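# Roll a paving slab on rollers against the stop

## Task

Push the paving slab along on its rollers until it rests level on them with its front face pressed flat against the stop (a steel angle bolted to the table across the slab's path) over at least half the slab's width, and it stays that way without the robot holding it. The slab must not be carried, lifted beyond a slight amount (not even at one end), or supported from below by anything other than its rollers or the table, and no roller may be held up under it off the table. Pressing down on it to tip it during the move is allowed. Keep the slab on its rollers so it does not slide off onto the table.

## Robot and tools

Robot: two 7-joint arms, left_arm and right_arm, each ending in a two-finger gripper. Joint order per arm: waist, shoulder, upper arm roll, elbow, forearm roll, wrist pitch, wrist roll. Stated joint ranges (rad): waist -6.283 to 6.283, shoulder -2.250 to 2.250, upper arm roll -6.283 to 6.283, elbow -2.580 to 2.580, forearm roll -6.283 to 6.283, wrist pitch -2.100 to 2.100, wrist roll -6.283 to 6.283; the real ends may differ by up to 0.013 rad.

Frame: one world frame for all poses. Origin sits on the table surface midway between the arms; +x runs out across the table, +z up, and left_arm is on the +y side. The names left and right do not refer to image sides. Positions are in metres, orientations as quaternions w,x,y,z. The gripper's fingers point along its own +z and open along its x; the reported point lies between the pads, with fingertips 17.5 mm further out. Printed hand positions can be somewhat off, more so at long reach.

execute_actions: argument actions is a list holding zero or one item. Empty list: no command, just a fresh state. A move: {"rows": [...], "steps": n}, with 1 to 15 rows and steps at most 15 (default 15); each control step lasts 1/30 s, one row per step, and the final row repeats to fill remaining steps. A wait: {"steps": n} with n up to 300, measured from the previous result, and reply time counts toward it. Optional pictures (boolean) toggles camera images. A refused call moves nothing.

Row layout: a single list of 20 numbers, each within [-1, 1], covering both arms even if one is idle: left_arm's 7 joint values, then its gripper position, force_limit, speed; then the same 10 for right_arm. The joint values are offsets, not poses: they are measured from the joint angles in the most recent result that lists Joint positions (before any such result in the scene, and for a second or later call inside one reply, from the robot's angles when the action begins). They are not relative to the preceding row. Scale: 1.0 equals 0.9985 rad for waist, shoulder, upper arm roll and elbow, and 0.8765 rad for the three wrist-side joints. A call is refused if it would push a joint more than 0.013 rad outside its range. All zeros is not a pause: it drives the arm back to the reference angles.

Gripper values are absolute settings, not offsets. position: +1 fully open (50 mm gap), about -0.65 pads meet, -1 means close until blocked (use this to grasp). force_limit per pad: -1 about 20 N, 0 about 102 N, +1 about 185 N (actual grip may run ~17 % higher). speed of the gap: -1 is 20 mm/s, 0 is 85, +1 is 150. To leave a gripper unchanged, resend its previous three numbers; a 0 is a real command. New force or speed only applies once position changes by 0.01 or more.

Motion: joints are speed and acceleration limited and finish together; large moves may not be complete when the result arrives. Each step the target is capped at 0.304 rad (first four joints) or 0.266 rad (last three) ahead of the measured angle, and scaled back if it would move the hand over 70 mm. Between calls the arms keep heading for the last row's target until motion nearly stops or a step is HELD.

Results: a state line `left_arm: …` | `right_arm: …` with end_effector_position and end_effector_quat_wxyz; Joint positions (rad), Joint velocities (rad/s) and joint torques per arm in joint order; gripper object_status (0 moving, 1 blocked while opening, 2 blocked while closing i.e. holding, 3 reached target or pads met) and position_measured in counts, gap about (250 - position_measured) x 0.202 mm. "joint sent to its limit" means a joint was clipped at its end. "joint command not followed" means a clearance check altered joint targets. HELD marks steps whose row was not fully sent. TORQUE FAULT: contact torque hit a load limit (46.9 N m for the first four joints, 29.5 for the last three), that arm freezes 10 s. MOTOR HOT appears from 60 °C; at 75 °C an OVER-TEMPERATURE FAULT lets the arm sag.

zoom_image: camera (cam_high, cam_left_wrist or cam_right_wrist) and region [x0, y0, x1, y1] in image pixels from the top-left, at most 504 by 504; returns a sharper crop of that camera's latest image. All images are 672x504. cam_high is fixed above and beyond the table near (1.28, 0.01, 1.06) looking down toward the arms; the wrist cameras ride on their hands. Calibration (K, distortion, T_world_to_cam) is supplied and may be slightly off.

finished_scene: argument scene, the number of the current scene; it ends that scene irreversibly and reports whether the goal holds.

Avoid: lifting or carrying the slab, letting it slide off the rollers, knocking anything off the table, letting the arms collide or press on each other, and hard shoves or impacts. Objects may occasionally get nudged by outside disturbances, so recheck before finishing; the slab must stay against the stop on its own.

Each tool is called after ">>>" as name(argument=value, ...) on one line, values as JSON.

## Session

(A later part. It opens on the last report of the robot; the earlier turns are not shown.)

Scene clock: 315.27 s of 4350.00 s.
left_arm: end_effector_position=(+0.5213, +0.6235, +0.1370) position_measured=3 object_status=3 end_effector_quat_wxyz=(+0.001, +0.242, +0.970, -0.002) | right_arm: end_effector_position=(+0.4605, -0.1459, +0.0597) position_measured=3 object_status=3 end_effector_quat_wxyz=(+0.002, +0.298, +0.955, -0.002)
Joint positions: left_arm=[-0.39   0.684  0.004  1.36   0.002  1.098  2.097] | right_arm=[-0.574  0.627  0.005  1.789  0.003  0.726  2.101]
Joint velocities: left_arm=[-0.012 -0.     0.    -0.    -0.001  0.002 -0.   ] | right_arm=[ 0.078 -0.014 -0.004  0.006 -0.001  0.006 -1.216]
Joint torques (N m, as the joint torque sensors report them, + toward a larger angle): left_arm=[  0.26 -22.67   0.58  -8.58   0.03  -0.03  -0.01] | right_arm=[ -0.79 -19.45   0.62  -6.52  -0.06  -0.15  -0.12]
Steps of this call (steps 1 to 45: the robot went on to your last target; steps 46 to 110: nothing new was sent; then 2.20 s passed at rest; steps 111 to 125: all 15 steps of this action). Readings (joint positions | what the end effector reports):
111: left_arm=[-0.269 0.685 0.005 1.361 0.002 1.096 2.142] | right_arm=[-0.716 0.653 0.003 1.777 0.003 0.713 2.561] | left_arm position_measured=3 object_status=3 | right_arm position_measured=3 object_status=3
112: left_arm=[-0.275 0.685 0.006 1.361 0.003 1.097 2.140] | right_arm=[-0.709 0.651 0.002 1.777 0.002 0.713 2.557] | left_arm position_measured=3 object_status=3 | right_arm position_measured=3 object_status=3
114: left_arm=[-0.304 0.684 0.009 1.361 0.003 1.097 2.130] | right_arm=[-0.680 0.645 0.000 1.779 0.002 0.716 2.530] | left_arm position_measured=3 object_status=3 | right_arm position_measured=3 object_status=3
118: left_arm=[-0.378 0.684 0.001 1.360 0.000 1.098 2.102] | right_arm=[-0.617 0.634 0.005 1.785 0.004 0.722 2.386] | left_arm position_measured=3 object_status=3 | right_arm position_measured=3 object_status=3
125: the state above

>>> execute_actions(actions=[{"rows":[
[0,0,0,0,0,0,0,1,0,1,0.011,-0.002,0,0.001,0,0,-1,1,0,1]],"steps":15}], pictures=false)

>>> execute_actions(actions=[{"steps":10}])

Scene clock: 317.50 s of 4350.00 s.
left_arm: end_effector_position=(+0.5213, +0.6235, +0.1370) position_measured=3 object_status=3 end_effector_quat_wxyz=(+0.001, +0.242, +0.970, -0.002) | right_arm: end_effector_position=(+0.4516, -0.1321, +0.0603) position_measured=3 object_status=3 end_effector_quat_wxyz=(+0.003, +0.677, +0.736, -0.000)
Joint positions: left_arm=[-0.39   0.684  0.004  1.36   0.002  1.098  2.097] | right_arm=[-0.563  0.625  0.005  1.79   0.003  0.726  1.231]
Joint velocities: left_arm=[ 0.    -0.    -0.001 -0.001  0.     0.002 -0.   ] | right_arm=[-0.    -0.    -0.    -0.    -0.    -0.001 -0.294]
Joint torques (N m, as the joint torque sensors report them, + toward a larger angle): left_arm=[  0.13 -22.39   0.11  -8.95  -0.4   -0.23   0.03] | right_arm=[  0.1  -19.6    0.36  -6.41  -0.05   0.27   0.15]
Steps of this call (steps 1 to 30: the robot went on to your last target; steps 31 to 52: nothing new was sent; steps 53 to 67: all 15 steps of this action). Readings (joint positions | what the end effector reports):
53: left_arm=[-0.391 0.684 0.004 1.360 0.002 1.098 2.097] | right_arm=[-0.563 0.625 0.004 1.790 0.003 0.726 1.690] | left_arm position_measured=3 object_status=3 | right_arm position_measured=3 object_status=3
54: left_arm=[-0.390 0.684 0.004 1.360 0.002 1.098 2.097] | right_arm=[-0.563 0.625 0.004 1.790 0.003 0.726 1.681] | left_arm position_measured=3 object_status=3 | right_arm position_measured=3 object_status=3
56: left_arm=[-0.390 0.684 0.005 1.360 0.002 1.098 2.097] | right_arm=[-0.563 0.625 0.004 1.790 0.003 0.726 1.630] | left_arm position_measured=3 object_status=3 | right_arm position_measured=3 object_status=3
60: left_arm=[-0.390 0.684 0.004 1.360 0.002 1.098 2.097] | right_arm=[-0.563 0.625 0.005 1.790 0.003 0.726 1.470] | left_arm position_measured=3 object_status=3 | right_arm position_measured=3 object_status=3
67: the state above

Scene clock: 317.83 s of 4350.00 s.
left_arm: end_effector_position=(+0.5213, +0.6235, +0.1370) position_measured=3 object_status=3 end_effector_quat_wxyz=(+0.001, +0.242, +0.970, -0.002) | right_arm: end_effector_position=(+0.4516, -0.1320, +0.0603) position_measured=3 object_status=3 end_effector_quat_wxyz=(+0.003, +0.679, +0.734, -0.000)
Joint positions: left_arm=[-0.39   0.684  0.004  1.36   0.002  1.098  2.097] | right_arm=[-0.563  0.625  0.005  1.79   0.003  0.726  1.225]
Joint velocities: left_arm=[-0.     0.    -0.    -0.    -0.     0.001 -0.001] | right_arm=[ 0.     0.     0.001 -0.     0.    -0.     0.   ]
Joint torques (N m, as the joint torque sensors report them, + toward a larger angle): left_arm=[  0.5  -22.53   0.61  -8.43  -0.16   0.02   0.02] | right_arm=[  0.07 -19.89   0.18  -6.49  -0.02  -0.13   0.31]
Steps of this call (steps 1 to 10: the robot went on to your last target). Readings (joint positions | what the end effector reports):
1: left_arm=[-0.390 0.684 0.004 1.360 0.002 1.098 2.097] | right_arm=[-0.563 0.625 0.005 1.790 0.003 0.726 1.226] | left_arm position_measured=3 object_status=3 | right_arm position_measured=3 object_status=3
2: left_arm=[-0.390 0.684 0.004 1.360 0.002 1.098 2.097] | right_arm=[-0.563 0.625 0.005 1.790 0.003 0.726 1.225] | left_arm position_measured=3 object_status=3 | right_arm position_measured=3 object_status=3
4: left_arm=[-0.390 0.684 0.004 1.360 0.002 1.098 2.097] | right_arm=[-0.563 0.625 0.005 1.790 0.003 0.726 1.225] | left_arm position_measured=3 object_status=3 | right_arm position_measured=3 object_status=3
8: left_arm=[-0.390 0.684 0.004 1.360 0.002 1.098 2.097] | right_arm=[-0.563 0.625 0.005 1.790 0.003 0.726 1.225] | left_arm position_measured=3 object_status=3 | right_arm position_measured=3 object_status=3
10: the state above
camera_calibration (this result's frames):
cam_left_wrist: T_world_to_cam=[[-0.885214, 0.465131, -0.00703963, 0.174339], [0.464282, 0.884339, 0.0488484, -0.774055], [0.0289463, 0.0399729, -0.998781, 0.263618], [0, 0, 0, 1]] pos_world=[0.506077, 0.592899, 0.302336]
cam_right_wrist: T_world_to_cam=[[-0.0867236, 0.996168, 0.0112985, 0.164112], [0.995844, 0.0870008, -0.0269334, -0.39409], [-0.0278132, 0.00891583, -0.999573, 0.235099], [0, 0, 0, 1]] pos_world=[0.413224, -0.131293, 0.22253]

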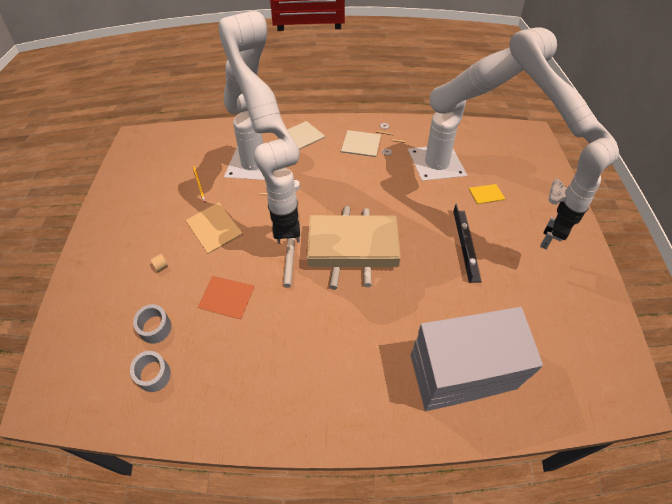

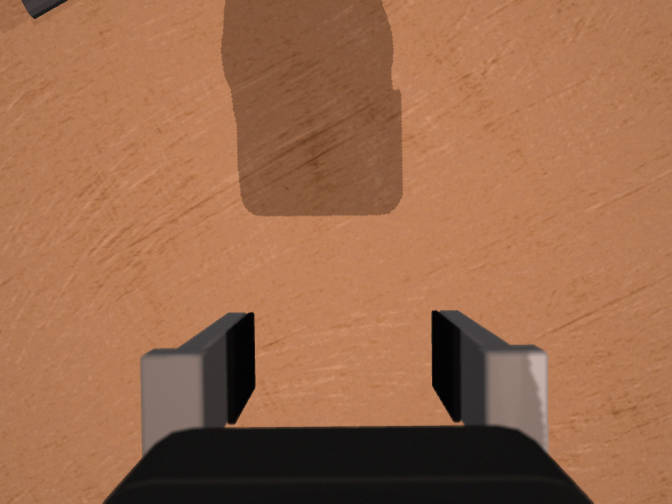

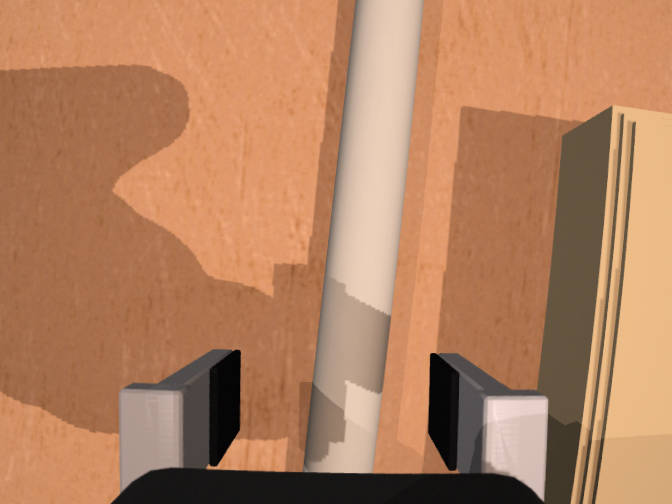

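>>> execute_actions(actions=[{"rows":[
[0,0,0,0,0,0,0,1,0,1,0,0.007,0,0.003,0,-0.011,-0.09,1,0,1],
[0,0,0,0,0,0,0,1,0,1,0,0.014,0,0.005,0,-0.022,-0.09,1,0,1],
[0,0,0,0,0,0,0,1,0,1,0,0.023,0,0.008,0,-0.036,-0.09,1,0,1],
[0,0,0,0,0,0,0,1,0,1,0,0.033,0,0.012,0,-0.051,-0.09,1,0,1],
[0,0,0,0,0,0,0,1,0,1,0,0.043,0,0.015,0,-0.066,-0.09,1,0,1],
[0,0,0,0,0,0,0,1,0,1,0,0.053,0,0.019,0,-0.081,-0.09,1,0,1],
[0,0,0,0,0,0,0,1,0,1,0,0.062,0,0.022,0,-0.095,-0.09,1,0,1],
[0,0,0,0,0,0,0,1,0,1,0,0.0705,0,0.0254,0,-0.1086,-0.09,1,0,1]],"steps":15}])

Scene clock: 321.83 s of 4350.00 s.
left_arm: end_effector_position=(+0.5213, +0.6235, +0.1370) position_measured=3 object_status=3 end_effector_quat_wxyz=(+0.001, +0.242, +0.970, -0.002) | right_arm: end_effector_position=(+0.4516, -0.1299, +0.0238) position_measured=3 object_status=3 end_effector_quat_wxyz=(+0.003, +0.707, +0.707, +0.000)
Joint positions: left_arm=[-0.39   0.684  0.004  1.36   0.002  1.098  2.097] | right_arm=[-0.563  0.694  0.005  1.815  0.003  0.63   1.146]
Joint velocities: left_arm=[ 0.     0.     0.001  0.    -0.001 -0.001  0.001] | right_arm=[ 0.     0.012 -0.     0.     0.    -0.001 -0.   ]
Joint torques (N m, as the joint torque sensors report them, + toward a larger angle): left_arm=[  0.38 -22.24   0.69  -8.95  -0.15   0.13   0.04] | right_arm=[  0.18 -20.17   0.37  -5.77  -0.11  -0.15   0.01]
Steps of this call (steps 1 to 15: the robot went on to your last target; steps 16 to 90: nothing new was sent; then 0.50 s passed at rest; steps 91 to 105: all 15 steps of this action). Readings (joint positions | what the end effector reports):
91: left_arm=[-0.390 0.684 0.004 1.360 0.002 1.098 2.097] | right_arm=[-0.563 0.625 0.005 1.790 0.003 0.725 1.223] | left_arm position_measured=3 object_status=3 | right_arm position_measured=3 object_status=3
92: left_arm=[-0.390 0.684 0.004 1.360 0.002 1.098 2.097] | right_arm=[-0.563 0.626 0.005 1.790 0.003 0.724 1.214] | left_arm position_measured=3 object_status=3 | right_arm position_measured=3 object_status=3
94: left_arm=[-0.390 0.684 0.004 1.360 0.002 1.098 2.097] | right_arm=[-0.563 0.635 0.005 1.793 0.003 0.714 1.172] | left_arm position_measured=3 object_status=3 | right_arm position_measured=3 object_status=3
98: left_arm=[-0.390 0.684 0.004 1.360 0.002 1.098 2.097] | right_arm=[-0.563 0.674 0.005 1.807 0.003 0.660 1.146] | left_arm position_measured=3 object_status=3 | right_arm position_measured=3 object_status=3
105: the state above
camera_calibration (this result's frames):
cam_left_wrist: T_world_to_cam=[[-0.885214, 0.465131, -0.0070414, 0.174341], [0.464282, 0.884339, 0.048851, -0.774056], [0.0289491, 0.0399744, -0.998781, 0.263616], [0, 0, 0, 1]] pos_world=[0.506078, 0.592899, 0.302335]
cam_right_wrist: T_world_to_cam=[[-0.0083637, 0.999895, 0.0118196, 0.127598], [0.999626, 0.00866825, -0.0259543, -0.407202], [-0.026054, 0.0115981, -0.999593, 0.198189], [0, 0, 0, 1]] pos_world=[0.41328, -0.126354, 0.186031]

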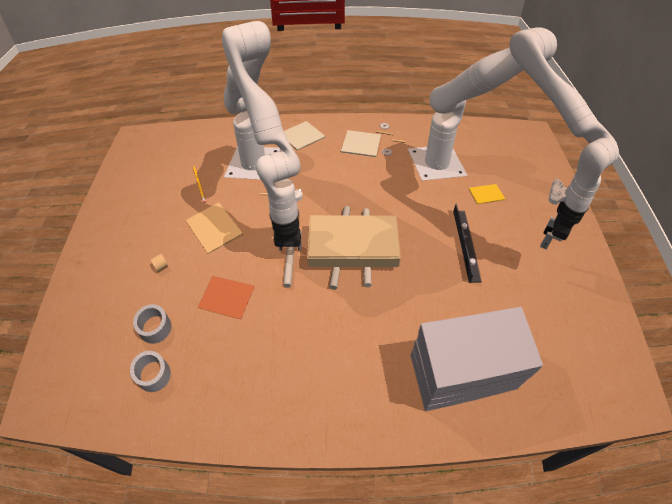

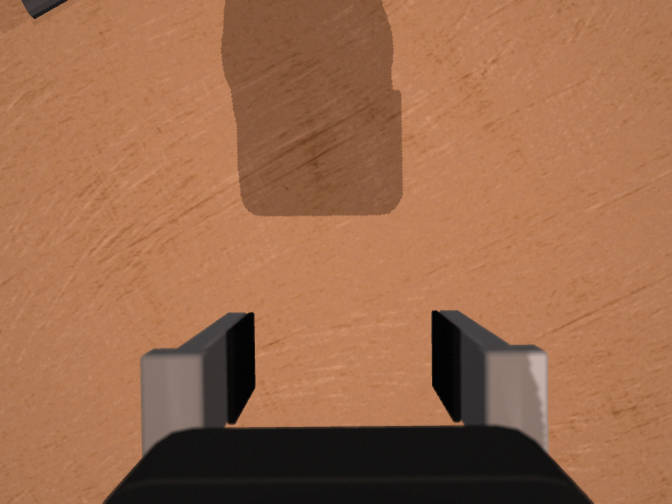

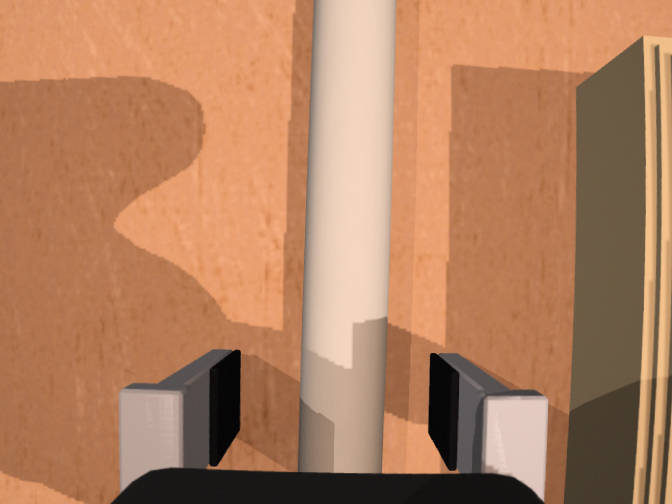

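>>> execute_actions(actions=[{"rows":[
[0,0,0,0,0,0,0,1,0,1,0,0,0,0,0,0,0,-1,0.6,1],
[0,0,0,0,0,0,0,1,0,1,0,0,0,0,0,0,0,-1,0.6,1],
[0,0,0,0,0,0,0,1,0,1,0,0,0,0,0,0,0,-1,0.6,1],
[0,0,0,0,0,0,0,1,0,1,0,0,0,0,0,0,0,-1,0.6,1],
[0,0,0,0,0,0,0,1,0,1,0,0,0,0,0,0,0,-1,0.6,1],
[0,0,0,0,0,0,0,1,0,1,0,0,0,0,0,0,0,-1,0.6,1],
[0,0,0,0,0,0,0,1,0,1,0,0,0,0,0,0,0,-1,0.6,1],
[0,0,0,0,0,0,0,1,0,1,0,0,0,0,0,0,0,-1,0.6,1],
[0,0,0,0,0,0,0,1,0,1,0,0,0,0,0,0,0,-1,0.6,1],
[0,0,0,0,0,0,0,1,0,1,0,0,0,0,0,0,0,-1,0.6,1],
[0,0,0,0,0,0,0,1,0,1,0,-0.02,0,-0.01,0,0.035,0,-1,0.6,1],
[0,0,0,0,0,0,0,1,0,1,0,-0.05,0,-0.025,0,0.086,0,-1,0.6,1],
[0,0,0,0,0,0,0,1,0,1,0,-0.09,0,-0.044,0,0.155,0,-1,0.6,1],
[0,0,0,0,0,0,0,1,0,1,0,-0.125,0,-0.061,0,0.215,0,-1,0.6,1],
[0,0,0,0,0,0,0,1,0,1,0,-0.154,0,-0.0754,0,0.265,0,-1,0.6,1]]}], pictures=false)

Scene clock: 325.97 s of 4350.00 s.
left_arm: end_effector_position=(+0.5213, +0.6235, +0.1370) position_measured=3 object_status=3 end_effector_quat_wxyz=(+0.001, +0.242, +0.970, -0.002) | right_arm: end_effector_position=(+0.4536, -0.1289, +0.0560) position_measured=155 object_status=2 end_effector_quat_wxyz=(+0.003, +0.707, +0.707, +0.002)
Joint positions: left_arm=[-0.39   0.684  0.004  1.36   0.002  1.098  2.097] | right_arm=[-0.563  0.634  0.005  1.789  0.003  0.713  1.146]
Joint velocities: left_arm=[ 0.    -0.    -0.     0.     0.    -0.002 -0.   ] | right_arm=[-0.    -0.719  0.001 -0.352 -0.     1.064 -0.   ]
Joint torques (N m, as the joint torque sensors report them, + toward a larger angle): left_arm=[ -0.02 -22.67   0.38  -8.76  -0.19  -0.42   0.14] | right_arm=[ -0.09 -24.89   0.17  -7.43   0.03  -0.05   0.01]
Steps of this call (steps 1 to 15: the robot went on to your last target; steps 16 to 90: nothing new was sent; then 0.63 s passed at rest; steps 91 to 105: all 15 steps of this action). Readings (joint positions | what the end effector reports):
91: left_arm=[-0.390 0.684 0.004 1.360 0.002 1.098 2.097] | right_arm=[-0.563 0.695 0.005 1.815 0.003 0.630 1.146] | left_arm position_measured=3 object_status=3 | right_arm position_measured=21 object_status=0
92: left_arm=[-0.390 0.684 0.004 1.360 0.002 1.098 2.097] | right_arm=[-0.563 0.694 0.005 1.815 0.003 0.630 1.146] | left_arm position_measured=3 object_status=3 | right_arm position_measured=46 object_status=0
94: left_arm=[-0.390 0.684 0.004 1.360 0.002 1.098 2.097] | right_arm=[-0.563 0.694 0.005 1.815 0.003 0.630 1.146] | left_arm position_measured=3 object_status=3 | right_arm position_measured=95 object_status=0
98: left_arm=[-0.390 0.684 0.004 1.360 0.002 1.098 2.097] | right_arm=[-0.563 0.694 0.005 1.815 0.003 0.630 1.146] | left_arm position_measured=3 object_status=3 | right_arm position_measured=155 object_status=0
105: the state above

>>> execute_actions(actions=[{"rows":[
[0,0,0,0,0,0,0,1,0,1,-0.021,-0.081,0,-0.075,0,0.185,-0.024,-1,0.6,1],
[0,0,0,0,0,0,0,1,0,1,-0.043,-0.067,0,-0.102,0,0.2,-0.049,-1,0.6,1],
[0,0,0,0,0,0,0,1,0,1,-0.064,-0.054,0,-0.128,0,0.214,-0.073,-1,0.6,1],
[0,0,0,0,0,0,0,1,0,1,-0.086,-0.041,0,-0.154,0,0.229,-0.098,-1,0.6,1],
[0,0,0,0,0,0,0,1,0,1,-0.107,-0.027,0,-0.181,0,0.244,-0.122,-1,0.6,1],
[0,0,0,0,0,0,0,1,0,1,-0.129,-0.014,0,-0.207,0,0.259,-0.147,-1,0.6,1],
[0,0,0,0,0,0,0,1,0,1,-0.150,-0.001,0,-0.233,0,0.274,-0.171,-1,0.6,1],
[0,0,0,0,0,0,0,1,0,1,-0.172,0.013,0,-0.260,0,0.288,-0.196,-1,0.6,1],
[0,0,0,0,0,0,0,1,0,1,-0.193,0.026,0,-0.286,0,0.303,-0.220,-1,0.6,1],
[0,0,0,0,0,0,0,1,0,1,-0.215,0.039,0,-0.312,0,0.318,-0.245,-1,0.6,1],
[0,0,0,0,0,0,0,1,0,1,-0.236,0.053,0,-0.339,0,0.333,-0.269,-1,0.6,1],
[0,0,0,0,0,0,0,1,0,1,-0.258,0.066,0,-0.365,0,0.348,-0.294,-1,0.6,1],
[0,0,0,0,0,0,0,1,0,1,-0.279,0.079,0,-0.391,0,0.362,-0.318,-1,0.6,1],
[0,0,0,0,0,0,0,1,0,1,-0.301,0.093,0,-0.418,0,0.377,-0.343,-1,0.6,1],
[0,0,0,0,0,0,0,1,0,1,-0.322,0.106,0,-0.444,0,0.392,-0.367,-1,0.6,1]]}], pictures=false)

Scene clock: 331.43 s of 4350.00 s.
left_arm: end_effector_position=(+0.5213, +0.6235, +0.1370) position_measured=3 object_status=3 end_effector_quat_wxyz=(+0.001, +0.242, +0.970, -0.002) | right_arm: end_effector_position=(+0.4619, +0.0152, +0.1102) position_measured=155 object_status=2 end_effector_quat_wxyz=(+0.003, +0.708, +0.707, -0.001)
Joint positions: left_arm=[-0.39   0.684  0.004  1.36   0.002  1.098  2.097] | right_arm=[-0.805  0.691  0.005  1.444  0.003  1.008  0.904]
Joint velocities: left_arm=[-0.     0.    -0.    -0.     0.    -0.001 -0.001] | right_arm=[-0.626  0.389 -0.001 -0.773 -0.     0.379 -0.63 ]
Joint torques (N m, as the joint torque sensors report them, + toward a larger angle): left_arm=[  0.41 -22.63   0.36  -8.53  -0.16  -0.15  -0.02] | right_arm=[ -0.86 -22.96  -0.66  -8.34  -0.17   0.22  -0.11]
Steps of this call (steps 1 to 30: the robot went on to your last target; steps 31 to 90: nothing new was sent; then 1.97 s passed at rest; steps 91 to 105: all 15 steps of this action). Readings (joint positions | what the end effector reports):
91: left_arm=[-0.390 0.684 0.004 1.360 0.002 1.098 2.097] | right_arm=[-0.565 0.541 0.005 1.739 0.003 0.863 1.145] | left_arm position_measured=3 object_status=3 | right_arm position_measured=155 object_status=2
92: left_arm=[-0.390 0.684 0.004 1.360 0.002 1.098 2.097] | right_arm=[-0.570 0.544 0.006 1.734 0.004 0.866 1.141] | left_arm position_measured=3 object_status=3 | right_arm position_measured=155 object_status=2
94: left_arm=[-0.390 0.684 0.004 1.360 0.002 1.098 2.097] | right_arm=[-0.594 0.560 0.008 1.707 0.004 0.879 1.120] | left_arm position_measured=3 object_status=3 | right_arm position_measured=155 object_status=2
98: left_arm=[-0.390 0.684 0.004 1.360 0.002 1.098 2.097] | right_arm=[-0.664 0.604 0.005 1.620 0.003 0.921 1.048] | left_arm position_measured=3 object_status=3 | right_arm position_measured=155 object_status=2
105: the state above

>>> execute_actions(actions=[{"rows":[
[0,0,0,0,0,0,0,1,0,1,-0.086,0.060,0,-0.123,0,0.070,-0.098,-1,0.6,1],
[0,0,0,0,0,0,0,1,0,1,-0.092,0.072,0,-0.147,0,0.085,-0.105,-1,0.6,1],
[0,0,0,0,0,0,0,1,0,1,-0.098,0.083,0,-0.170,0,0.099,-0.112,-1,0.6,1],
[0,0,0,0,0,0,0,1,0,1,-0.104,0.094,0,-0.194,0,0.113,-0.118,-1,0.6,1],
[0,0,0,0,0,0,0,1,0,1,-0.110,0.105,0,-0.218,0,0.127,-0.125,-1,0.6,1],
[0,0,0,0,0,0,0,1,0,1,-0.116,0.117,0,-0.242,0,0.142,-0.132,-1,0.6,1],
[0,0,0,0,0,0,0,1,0,1,-0.122,0.128,0,-0.266,0,0.156,-0.139,-1,0.6,1],
[0,0,0,0,0,0,0,1,0,1,-0.129,0.139,0,-0.289,0,0.170,-0.146,-1,0.6,1],
[0,0,0,0,0,0,0,1,0,1,-0.135,0.150,0,-0.313,0,0.184,-0.153,-1,0.6,1],
[0,0,0,0,0,0,0,1,0,1,-0.141,0.162,0,-0.337,0,0.199,-0.160,-1,0.6,1],
[0,0,0,0,0,0,0,1,0,1,-0.147,0.173,0,-0.361,0,0.213,-0.167,-1,0.6,1],
[0,0,0,0,0,0,0,1,0,1,-0.153,0.184,0,-0.385,0,0.227,-0.173,-1,0.6,1],
[0,0,0,0,0,0,0,1,0,1,-0.159,0.195,0,-0.408,0,0.241,-0.180,-1,0.6,1],
[0,0,0,0,0,0,0,1,0,1,-0.165,0.207,0,-0.432,0,0.256,-0.187,-1,0.6,1],
[0,0,0,0,0,0,0,1,0,1,-0.171,0.218,0,-0.456,0,0.270,-0.194,-1,0.6,1]]}], pictures=false)

Scene clock: 336.27 s of 4350.00 s.
left_arm: end_effector_position=(+0.5213, +0.6235, +0.1370) position_measured=3 object_status=3 end_effector_quat_wxyz=(+0.001, +0.242, +0.970, -0.002) | right_arm: end_effector_position=(+0.4667, +0.1356, +0.1116) position_measured=155 object_status=2 end_effector_quat_wxyz=(+0.004, +0.707, +0.707, +0.000)
Joint positions: left_arm=[-0.39   0.684  0.004  1.36   0.002  1.098  2.097] | right_arm=[-0.955  0.869  0.005  1.072  0.003  1.2    0.755]
Joint velocities: left_arm=[ 0. -0. -0. -0. -0.  0.  0.] | right_arm=[-0.177  0.331 -0.001 -0.702 -0.     0.37  -0.177]
Joint torques (N m, as the joint torque sensors report them, + toward a larger angle): left_arm=[ -0.05 -22.6    0.29  -8.96  -0.06  -0.15   0.21] | right_arm=[ -0.4  -26.28  -0.05  -9.48  -0.07  -0.34   0.16]
Steps of this call (steps 1 to 30: the robot went on to your last target; steps 31 to 90: nothing new was sent; then 1.33 s passed at rest; steps 91 to 105: all 15 steps of this action). Readings (joint positions | what the end effector reports):
91: left_arm=[-0.390 0.684 0.004 1.360 0.002 1.098 2.097] | right_arm=[-0.885 0.741 0.005 1.345 0.003 1.057 0.824] | left_arm position_measured=3 object_status=3 | right_arm position_measured=155 object_status=2
92: left_arm=[-0.390 0.684 0.004 1.360 0.002 1.098 2.097] | right_arm=[-0.887 0.744 0.005 1.340 0.003 1.060 0.823] | left_arm position_measured=3 object_status=3 | right_arm position_measured=155 object_status=2
94: left_arm=[-0.390 0.684 0.004 1.360 0.002 1.098 2.097] | right_arm=[-0.894 0.758 0.006 1.313 0.004 1.074 0.817] | left_arm position_measured=3 object_status=3 | right_arm position_measured=155 object_status=2
98: left_arm=[-0.390 0.684 0.004 1.360 0.002 1.098 2.097] | right_arm=[-0.914 0.795 0.005 1.232 0.003 1.116 0.796] | left_arm position_measured=3 object_status=3 | right_arm position_measured=155 object_status=2
105: the state above

>>> execute_actions(actions=[{"rows":[
[0,0,0,0,0,0,0,1,0,1,-0.027,0.051,0,-0.108,0,0.065,-0.031,-1,0.6,1],
[0,0,0,0,0,0,0,1,0,1,-0.033,0.062,0,-0.132,0,0.080,-0.038,-1,0.6,1],
[0,0,0,0,0,0,0,1,0,1,-0.039,0.074,0,-0.155,0,0.094,-0.045,-1,0.6,1],
[0,0,0,0,0,0,0,1,0,1,-0.045,0.085,0,-0.179,0,0.108,-0.052,-1,0.6,1],
[0,0,0,0,0,0,0,1,0,1,-0.051,0.096,0,-0.203,0,0.123,-0.059,-1,0.6,1],
[0,0,0,0,0,0,0,1,0,1,-0.057,0.107,0,-0.227,0,0.137,-0.066,-1,0.6,1],
[0,0,0,0,0,0,0,1,0,1,-0.063,0.118,0,-0.251,0,0.151,-0.073,-1,0.6,1],
[0,0,0,0,0,0,0,1,0,1,-0.070,0.130,0,-0.274,0,0.166,-0.079,-1,0.6,1],
[0,0,0,0,0,0,0,1,0,1,-0.076,0.141,0,-0.298,0,0.180,-0.086,-1,0.6,1],
[0,0,0,0,0,0,0,1,0,1,-0.082,0.152,0,-0.322,0,0.194,-0.093,-1,0.6,1],
[0,0,0,0,0,0,0,1,0,1,-0.088,0.163,0,-0.346,0,0.209,-0.100,-1,0.6,1],
[0,0,0,0,0,0,0,1,0,1,-0.094,0.174,0,-0.370,0,0.223,-0.107,-1,0.6,1],
[0,0,0,0,0,0,0,1,0,1,-0.100,0.186,0,-0.393,0,0.237,-0.114,-1,0.6,1],
[0,0,0,0,0,0,0,1,0,1,-0.106,0.197,0,-0.417,0,0.252,-0.121,-1,0.6,1],
[0,0,0,0,0,0,0,1,0,1,-0.112,0.208,0,-0.441,0,0.266,-0.128,-1,0.6,1]]}], pictures=false)

>>> execute_actions(actions=[{"steps":12}])

Scene clock: 339.73 s of 4350.00 s.
left_arm: end_effector_position=(+0.5213, +0.6235, +0.1370) position_measured=3 object_status=3 end_effector_quat_wxyz=(+0.001, +0.242, +0.970, -0.002) | right_arm: end_effector_position=(+0.4611, +0.2187, +0.1106) position_measured=155 object_status=2 end_effector_quat_wxyz=(+0.004, +0.707, +0.707, +0.000)
Joint positions: left_arm=[-0.39   0.684  0.004  1.36   0.002  1.098  2.097] | right_arm=[-1.045  1.038  0.005  0.716  0.003  1.389  0.665]
Joint velocities: left_arm=[-0.  0. -0. -0.  0. -0. -0.] | right_arm=[-0.177  0.329 -0.    -0.7   -0.     0.371 -0.18 ]
Joint torques (N m, as the joint torque sensors report them, + toward a larger angle): left_arm=[  0.44 -22.59   0.49  -8.69   0.09  -0.19   0.05] | right_arm=[ -0.09 -29.36   0.26  -9.45  -0.29   0.     0.09]
Steps of this call (steps 1 to 30: the robot went on to your last target; steps 31 to 89: nothing new was sent; steps 90 to 104: all 15 steps of this action). Readings (joint positions | what the end effector reports):
90: left_arm=[-0.390 0.684 0.004 1.360 0.002 1.098 2.097] | right_arm=[-0.976 0.909 0.005 0.987 0.003 1.245 0.734] | left_arm position_measured=3 object_status=3 | right_arm position_measured=155 object_status=2
91: left_arm=[-0.390 0.684 0.004 1.360 0.002 1.098 2.097] | right_arm=[-0.978 0.913 0.006 0.982 0.004 1.248 0.733] | left_arm position_measured=3 object_status=3 | right_arm position_measured=155 object_status=2
93: left_arm=[-0.390 0.684 0.004 1.360 0.002 1.098 2.097] | right_arm=[-0.984 0.927 0.006 0.955 0.004 1.262 0.726] | left_arm position_measured=3 object_status=3 | right_arm position_measured=155 object_status=2
97: left_arm=[-0.390 0.684 0.004 1.360 0.002 1.098 2.097] | right_arm=[-1.004 0.964 0.005 0.876 0.004 1.304 0.705] | left_arm position_measured=3 object_status=3 | right_arm position_measured=155 object_status=2
104: the state above

Scene clock: 340.13 s of 4350.00 s.
left_arm: end_effector_position=(+0.5213, +0.6235, +0.1370) position_measured=3 object_status=3 end_effector_quat_wxyz=(+0.001, +0.242, +0.970, -0.002) | right_arm: end_effector_position=(+0.4564, +0.2363, +0.1106) position_measured=155 object_status=2 end_effector_quat_wxyz=(+0.004, +0.708, +0.707, +0.001)
Joint positions: left_arm=[-0.39   0.684  0.004  1.36   0.002  1.098  2.097] | right_arm=[-1.066  1.076  0.005  0.632  0.003  1.433  0.643]
Joint velocities: left_arm=[ 0.     0.     0.    -0.    -0.001  0.003  0.   ] | right_arm=[-0.001  0.008 -0.001 -0.001 -0.     0.     0.   ]
Joint torques (N m, as the joint torque sensors report them, + toward a larger angle): left_arm=[  0.02 -22.91   0.25  -8.66  -0.02  -0.12   0.08] | right_arm=[ -0.13 -30.2    0.03  -9.83  -0.06   0.13   0.15]
Steps of this call (steps 1 to 12: the robot went on to your last target). Readings (joint positions | what the end effector reports):
1: left_arm=[-0.390 0.684 0.004 1.360 0.002 1.098 2.097] | right_arm=[-1.051 1.048 0.005 0.693 0.003 1.401 0.659] | left_arm position_measured=3 object_status=3 | right_arm position_measured=155 object_status=2
2: left_arm=[-0.390 0.684 0.004 1.360 0.002 1.098 2.097] | right_arm=[-1.056 1.057 0.005 0.672 0.003 1.412 0.654] | left_arm position_measured=3 object_status=3 | right_arm position_measured=155 object_status=2
4: left_arm=[-0.390 0.684 0.004 1.360 0.002 1.098 2.097] | right_arm=[-1.063 1.069 0.004 0.644 0.003 1.427 0.646] | left_arm position_measured=3 object_status=3 | right_arm position_measured=155 object_status=2
8: left_arm=[-0.390 0.684 0.004 1.360 0.002 1.098 2.097] | right_arm=[-1.066 1.074 0.005 0.633 0.003 1.433 0.643] | left_arm position_measured=3 object_status=3 | right_arm position_measured=155 object_status=2
12: the state above
camera_calibration (this result's frames):
cam_left_wrist: T_world_to_cam=[[-0.885214, 0.465131, -0.00704922, 0.174345], [0.464282, 0.884339, 0.0488619, -0.774063], [0.0289611, 0.0399804, -0.998781, 0.263605], [0, 0, 0, 1]] pos_world=[0.506082, 0.592901, 0.302335]
cam_right_wrist: T_world_to_cam=[[-0.00765361, 0.999912, 0.0108742, -0.239774], [0.999696, 0.00790579, -0.0233404, -0.41309], [-0.0234243, 0.0106922, -0.999668, 0.279858], [0, 0, 0, 1]] pos_world=[0.417685, 0.240026, 0.272731]

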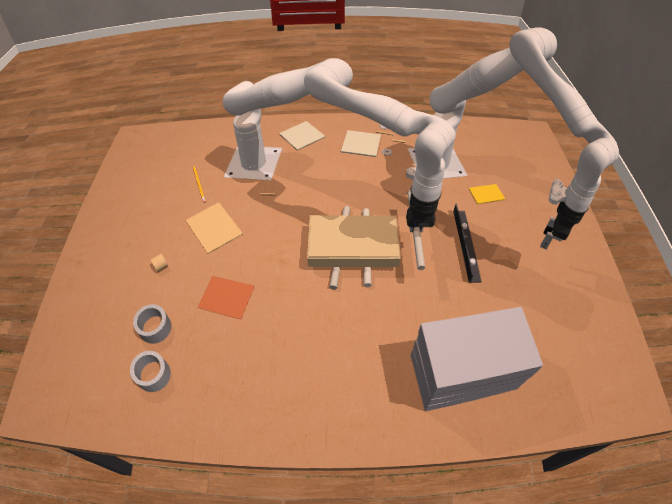

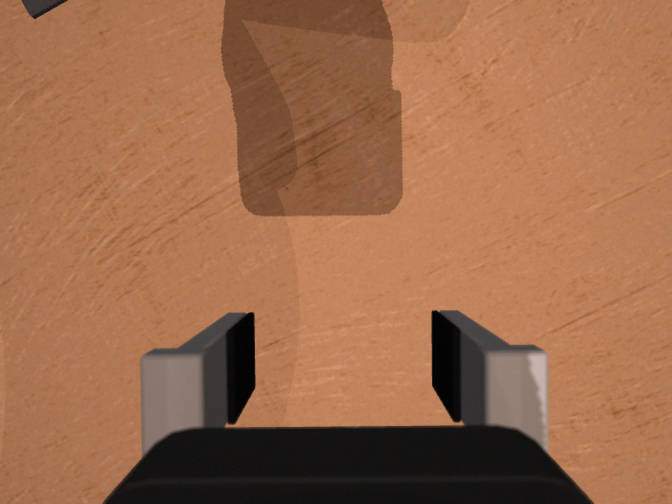

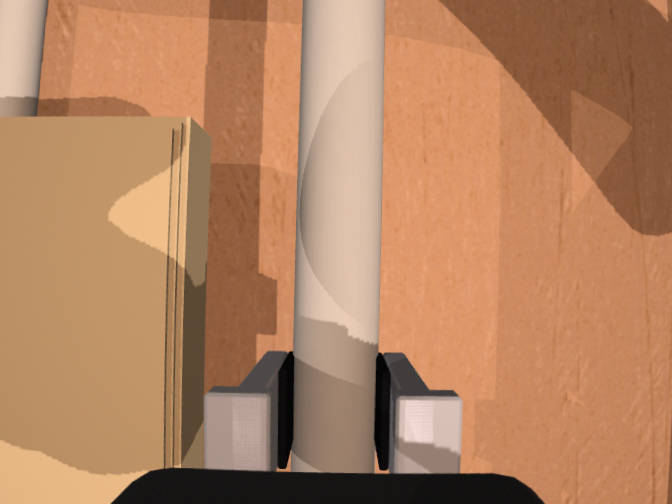

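>>> execute_actions(actions=[{"rows":[
[0,0,0,0,0,0,0,1,0,1,-0.004,0.008,0,0.006,0,-0.016,-0.004,-1,0.6,1],
[0,0,0,0,0,0,0,1,0,1,-0.008,0.017,0,0.013,0,-0.034,-0.009,-1,0.6,1],
[0,0,0,0,0,0,0,1,0,1,-0.012,0.027,0,0.020,0,-0.054,-0.014,-1,0.6,1],
[0,0,0,0,0,0,0,1,0,1,-0.016,0.037,0,0.028,0,-0.074,-0.018,-1,0.6,1],
[0,0,0,0,0,0,0,1,0,1,-0.018,0.047,0,0.035,0,-0.094,-0.020,-1,0.6,1],
[0,0,0,0,0,0,0,1,0,1,-0.018,0.057,0,0.043,0,-0.113,-0.020,-1,0.6,1],
[0,0,0,0,0,0,0,1,0,1,-0.018,0.067,0,0.050,0,-0.133,-0.020,-1,0.6,1],
[0,0,0,0,0,0,0,1,0,1,-0.018,0.076,0,0.057,0,-0.151,-0.020,-1,0.6,1],
[0,0,0,0,0,0,0,1,0,1,-0.018,0.084,0,0.063,0,-0.167,-0.020,-1,0.6,1],
[0,0,0,0,0,0,0,1,0,1,-0.018,0.090,0,0.067,0,-0.179,-0.020,-1,0.6,1],
[0,0,0,0,0,0,0,1,0,1,-0.018,0.0936,0,0.070,0,-0.186,-0.020,-1,0.6,1]],"steps":15}])

Scene clock: 349.07 s of 4350.00 s.
left_arm: end_effector_position=(+0.5213, +0.6235, +0.1370) position_measured=3 object_status=3 end_effector_quat_wxyz=(+0.001, +0.242, +0.970, -0.002) | right_arm: end_effector_position=(+0.4501, +0.2481, +0.0253) position_measured=155 object_status=2 end_effector_quat_wxyz=(+0.004, +0.707, +0.707, +0.000)
Joint positions: left_arm=[-0.39   0.684  0.004  1.36   0.002  1.098  2.097] | right_arm=[-1.084  1.169  0.005  0.703  0.003  1.271  0.626]
Joint velocities: left_arm=[ 0.    -0.    -0.001 -0.001 -0.    -0.001 -0.   ] | right_arm=[-0.     0.01   0.002 -0.004 -0.    -0.02  -0.   ]
Joint torques (N m, as the joint torque sensors report them, + toward a larger angle): left_arm=[  0.39 -22.43   0.49  -8.78  -0.14  -0.06   0.25] | right_arm=[ -0.06 -31.79   0.5  -10.19  -0.24   0.02   0.21]
Steps of this call (steps 1 to 30: the robot went on to your last target; steps 31 to 90: nothing new was sent; then 5.43 s passed at rest; steps 91 to 105: all 15 steps of this action). Readings (joint positions | what the end effector reports):
91: left_arm=[-0.390 0.684 0.004 1.360 0.002 1.098 2.097] | right_arm=[-1.067 1.078 0.005 0.632 0.004 1.432 0.643] | left_arm position_measured=3 object_status=3 | right_arm position_measured=155 object_status=2
92: left_arm=[-0.390 0.684 0.004 1.360 0.002 1.098 2.097] | right_arm=[-1.069 1.081 0.006 0.635 0.004 1.426 0.641] | left_arm position_measured=3 object_status=3 | right_arm position_measured=155 object_status=2
94: left_arm=[-0.390 0.684 0.004 1.360 0.002 1.098 2.097] | right_arm=[-1.074 1.093 0.006 0.644 0.004 1.403 0.636] | left_arm position_measured=3 object_status=3 | right_arm position_measured=155 object_status=2
98: left_arm=[-0.390 0.684 0.004 1.360 0.002 1.098 2.097] | right_arm=[-1.083 1.129 0.005 0.672 0.003 1.340 0.627] | left_arm position_measured=3 object_status=3 | right_arm position_measured=155 object_status=2
105: the state above
camera_calibration (this result's frames):
cam_left_wrist: T_world_to_cam=[[-0.885214, 0.465131, -0.00705125, 0.174347], [0.464282, 0.884338, 0.0488646, -0.774065], [0.0289641, 0.0399818, -0.998781, 0.263602], [0, 0, 0, 1]] pos_world=[0.506083, 0.592902, 0.302335]
cam_right_wrist: T_world_to_cam=[[-0.00905003, 0.999911, 0.00981173, -0.250105], [0.999667, 0.00928424, -0.0240937, -0.409117], [-0.0241826, 0.00959041, -0.999662, 0.194873], [0, 0, 0, 1]] pos_world=[0.41143, 0.252012, 0.187404]

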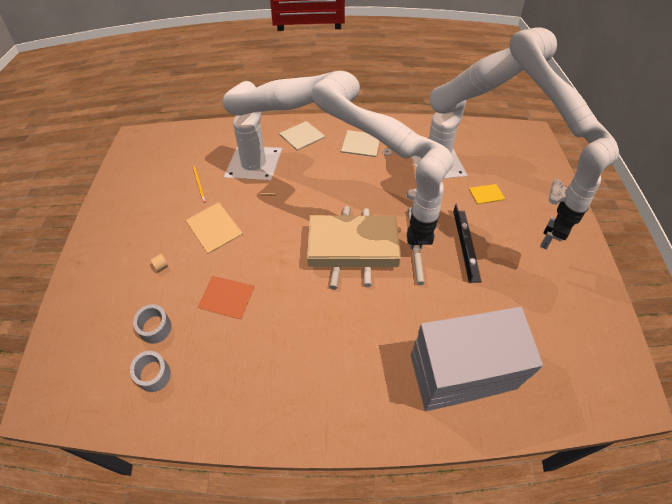

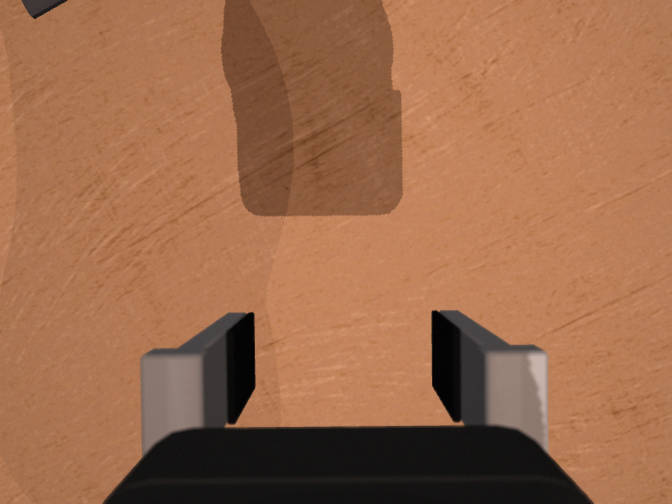

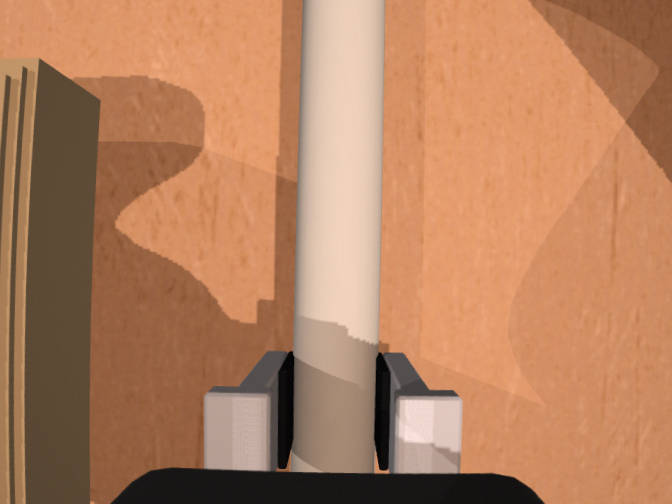

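>>> execute_actions(actions=[{"rows":[
[0,0,0,0,0,0,0,1,0,1,0,0.002,0,0,0,0,0,1,0,1],
[0,0,0,0,0,0,0,1,0,1,0,0.002,0,0,0,0,0,1,0,1],
[0,0,0,0,0,0,0,1,0,1,0,0.002,0,0,0,0,0,1,0,1],
[0,0,0,0,0,0,0,1,0,1,0,0.002,0,0,0,0,0,1,0,1],
[0,0,0,0,0,0,0,1,0,1,0,0.002,0,0,0,0,0,1,0,1],
[0,0,0,0,0,0,0,1,0,1,0,0.002,0,0,0,0,0,1,0,1],
[0,0,0,0,0,0,0,1,0,1,0,0.002,0,0,0,0,0,1,0,1],
[0,0,0,0,0,0,0,1,0,1,0,0.002,0,0,0,0,0,1,0,1],
[0,0,0,0,0,0,0,1,0,1,0,0.002,0,0,0,0,0,1,0,1],
[0,0,0,0,0,0,0,1,0,1,0,-0.012,0,-0.01,0,0.026,0,1,0,1],
[0,0,0,0,0,0,0,1,0,1,0,-0.028,0,-0.021,0,0.056,0,1,0,1],
[0,0,0,0,0,0,0,1,0,1,0,-0.046,0,-0.035,0,0.093,0,1,0,1],
[0,0,0,0,0,0,0,1,0,1,0,-0.065,0,-0.049,0,0.13,0,1,0,1],
[0,0,0,0,0,0,0,1,0,1,0,-0.082,0,-0.061,0,0.163,0,1,0,1],
[0,0,0,0,0,0,0,1,0,1,0,-0.0936,0,-0.070,0,0.186,0,1,0,1]]}])

Scene clock: 354.00 s of 4350.00 s.
left_arm: end_effector_position=(+0.5213, +0.6235, +0.1370) position_measured=3 object_status=3 end_effector_quat_wxyz=(+0.001, +0.242, +0.970, -0.002) | right_arm: end_effector_position=(+0.4486, +0.2463, +0.0732) position_measured=3 object_status=3 end_effector_quat_wxyz=(+0.004, +0.707, +0.707, -0.000)
Joint positions: left_arm=[-0.39   0.684  0.004  1.36   0.002  1.098  2.097] | right_arm=[-1.084  1.116  0.005  0.665  0.003  1.363  0.626]
Joint velocities: left_arm=[ 0.    -0.     0.001 -0.001  0.     0.     0.   ] | right_arm=[ 0.    -0.442  0.001 -0.342 -0.     0.761 -0.   ]
Joint torques (N m, as the joint torque sensors report them, + toward a larger angle): left_arm=[  0.09 -22.7    0.48  -8.89  -0.08  -0.15   0.06] | right_arm=[  0.06 -31.55   0.06  -9.86  -0.18   0.13  -0.01]
Steps of this call (steps 1 to 15: the robot went on to your last target; steps 16 to 90: nothing new was sent; then 1.43 s passed at rest; steps 91 to 105: all 15 steps of this action). Readings (joint positions | what the end effector reports):
91: left_arm=[-0.390 0.684 0.004 1.360 0.002 1.098 2.097] | right_arm=[-1.084 1.170 0.005 0.702 0.003 1.270 0.626] | left_arm position_measured=3 object_status=3 | right_arm position_measured=137 object_status=0
92: left_arm=[-0.390 0.684 0.004 1.360 0.002 1.098 2.097] | right_arm=[-1.084 1.170 0.005 0.702 0.003 1.271 0.626] | left_arm position_measured=3 object_status=3 | right_arm position_measured=113 object_status=0
94: left_arm=[-0.390 0.684 0.004 1.360 0.002 1.098 2.097] | right_arm=[-1.084 1.170 0.005 0.703 0.003 1.271 0.626] | left_arm position_measured=3 object_status=3 | right_arm position_measured=63 object_status=0
98: left_arm=[-0.390 0.684 0.004 1.360 0.002 1.098 2.097] | right_arm=[-1.084 1.171 0.005 0.703 0.003 1.271 0.626] | left_arm position_measured=3 object_status=3 | right_arm position_measured=3 object_status=0
105: the state above
camera_calibration (this result's frames):
cam_left_wrist: T_world_to_cam=[[-0.885214, 0.465131, -0.00705306, 0.174348], [0.464282, 0.884338, 0.0488674, -0.774067], [0.028967, 0.0399834, -0.99878, 0.2636], [0, 0, 0, 1]] pos_world=[0.506084, 0.592903, 0.302335]
cam_right_wrist: T_world_to_cam=[[-0.00855481, 0.999922, 0.00904873, -0.248945], [0.999654, 0.0087769, -0.024796, -0.406293], [-0.0248735, 0.00883347, -0.999652, 0.243267], [0, 0, 0, 1]] pos_world=[0.410074, 0.250342, 0.235361]

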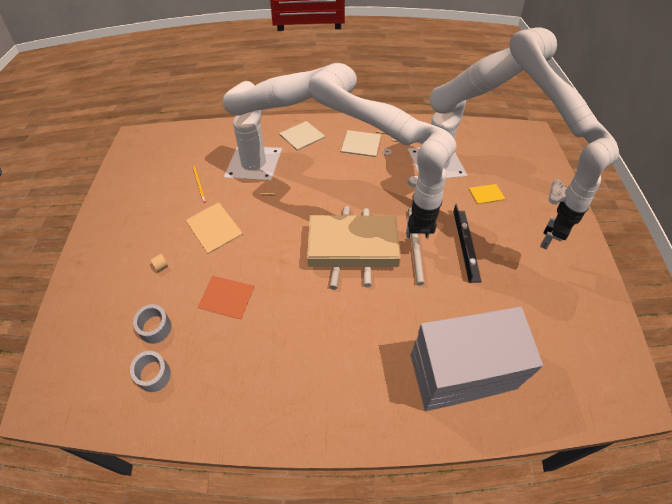

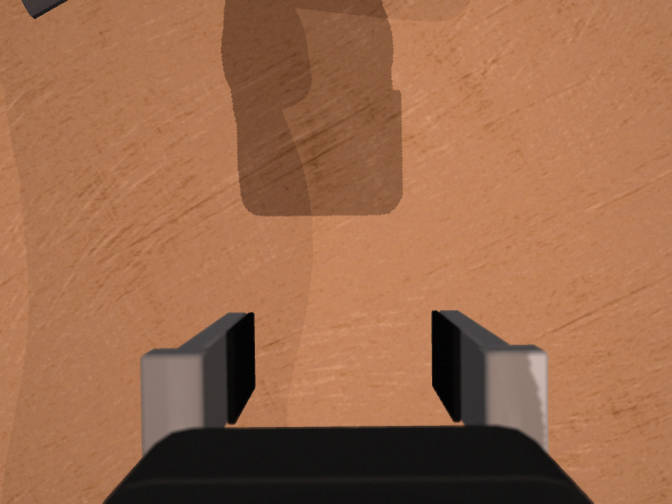

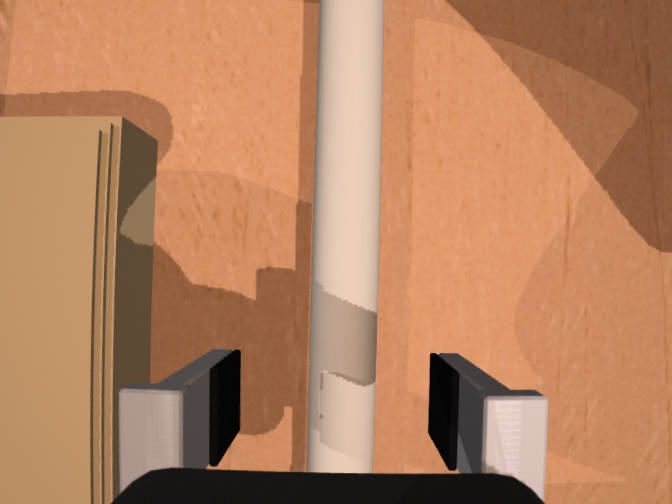

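>>> execute_actions(actions=[{"rows":[
[0,0,0,0,0,0,0,1,0,1,0.1,-0.2,0,0.2,0,0,0.3,1,0,1],
[0,0,0,0,0,0,0,1,0,1,0.2,-0.3,0,0.3,0,-0.05,0.6,1,0,1],
[0,0,0,0,0,0,0,1,0,1,0.366,-0.565,0,1,0,-0.56,1,1,0,1]],"steps":15}], pictures=false)

Scene clock: 359.83 s of 4350.00 s.
left_arm: end_effector_position=(+0.5213, +0.6235, +0.1370) position_measured=3 object_status=3 end_effector_quat_wxyz=(+0.001, +0.242, +0.970, -0.002) | right_arm: end_effector_position=(+0.5552, +0.1377, +0.2057) position_measured=3 object_status=3 end_effector_quat_wxyz=(+0.012, +0.692, +0.714, +0.106)
Joint positions: left_arm=[-0.39   0.684  0.004  1.36   0.002  1.098  2.097] | right_arm=[-0.862  0.797  0.005  0.919  0.003  1.212  0.88 ]
Joint velocities: left_arm=[ 0.    -0.     0.001 -0.    -0.     0.002  0.   ] | right_arm=[ 0.467 -0.796  0.006  0.827  0.002 -0.731  0.727]
Joint torques (N m, as the joint torque sensors report them, + toward a larger angle): left_arm=[  0.38 -22.79   0.39  -8.66  -0.23  -0.14   0.31] | right_arm=[ -1.57 -26.36  -0.01  -9.85  -0.07  -0.76   0.31]
From where the robot then was, a joint's target lay farther than a number of 1.0 reaches, so one or more steps of this call were cut to that.
Steps of this call (steps 1 to 30: the robot went on to your last target; steps 31 to 90: nothing new was sent; then 2.33 s passed at rest; steps 91 to 105: all 15 steps of this action). Readings (joint positions | what the end effector reports):
91: left_arm=[-0.390 0.684 0.004 1.360 0.002 1.098 2.097] | right_arm=[-1.084 1.074 0.005 0.634 0.003 1.434 0.627] | left_arm position_measured=3 object_status=3 | right_arm position_measured=3 object_status=3
92: left_arm=[-0.390 0.684 0.004 1.360 0.002 1.098 2.097] | right_arm=[-1.081 1.070 0.004 0.640 0.003 1.432 0.632] | left_arm position_measured=3 object_status=3 | right_arm position_measured=3 object_status=3
94: left_arm=[-0.390 0.684 0.004 1.360 0.002 1.098 2.097] | right_arm=[-1.067 1.047 0.003 0.668 0.002 1.422 0.660] | left_arm position_measured=3 object_status=3 | right_arm position_measured=3 object_status=3
98: left_arm=[-0.390 0.684 0.004 1.360 0.002 1.098 2.097] | right_arm=[-0.989 0.965 0.003 0.752 0.003 1.359 0.734] | left_arm position_measured=3 object_status=3 | right_arm position_measured=3 object_status=3
105: the state above

>>> execute_actions(actions=[{"rows":[
[0,0,0,0,0,0,0,1,0,1,0.144,-0.246,0,0.8,0,-0.388,1,1,0,1]],"steps":15}], pictures=false)

Scene clock: 361.43 s of 4350.00 s.
left_arm: end_effector_position=(+0.5213, +0.6235, +0.1370) position_measured=3 object_status=3 end_effector_quat_wxyz=(+0.001, +0.242, +0.970, -0.002) | right_arm: end_effector_position=(+0.4331, -0.0803, +0.1101) position_measured=3 object_status=3 end_effector_quat_wxyz=(+0.002, +0.392, +0.920, -0.001)
Joint positions: left_arm=[-0.39   0.684  0.004  1.36   0.002  1.098  2.097] | right_arm=[-0.719  0.552  0.005  1.718  0.003  0.872  1.756]
Joint velocities: left_arm=[ 0.     0.     0.    -0.001 -0.     0.002 -0.001] | right_arm=[-0.    -0.002  0.    -0.001 -0.    -0.001 -0.   ]
Joint torques (N m, as the joint torque sensors report them, + toward a larger angle): left_arm=[  0.07 -22.43   0.43  -8.82  -0.03  -0.03   0.16] | right_arm=[ -0.02 -19.34  -0.01  -7.51   0.06  -0.27   0.06]
Steps of this call (steps 1 to 33: the robot went on to your last target; steps 34 to 48: all 15 steps of this action). Readings (joint positions | what the end effector reports):
34: left_arm=[-0.390 0.684 0.004 1.360 0.002 1.098 2.097] | right_arm=[-0.719 0.552 0.005 1.663 0.003 0.872 1.504] | left_arm position_measured=3 object_status=3 | right_arm position_measured=3 object_status=3
35: left_arm=[-0.390 0.684 0.004 1.360 0.002 1.098 2.097] | right_arm=[-0.719 0.552 0.005 1.665 0.003 0.872 1.513] | left_arm position_measured=3 object_status=3 | right_arm position_measured=3 object_status=3
37: left_arm=[-0.390 0.684 0.004 1.360 0.002 1.098 2.097] | right_arm=[-0.719 0.551 0.005 1.676 0.003 0.872 1.564] | left_arm position_measured=3 object_status=3 | right_arm position_measured=3 object_status=3
41: left_arm=[-0.390 0.684 0.004 1.360 0.002 1.098 2.097] | right_arm=[-0.719 0.552 0.005 1.709 0.003 0.872 1.716] | left_arm position_measured=3 object_status=3 | right_arm position_measured=3 object_status=3
48: the state above


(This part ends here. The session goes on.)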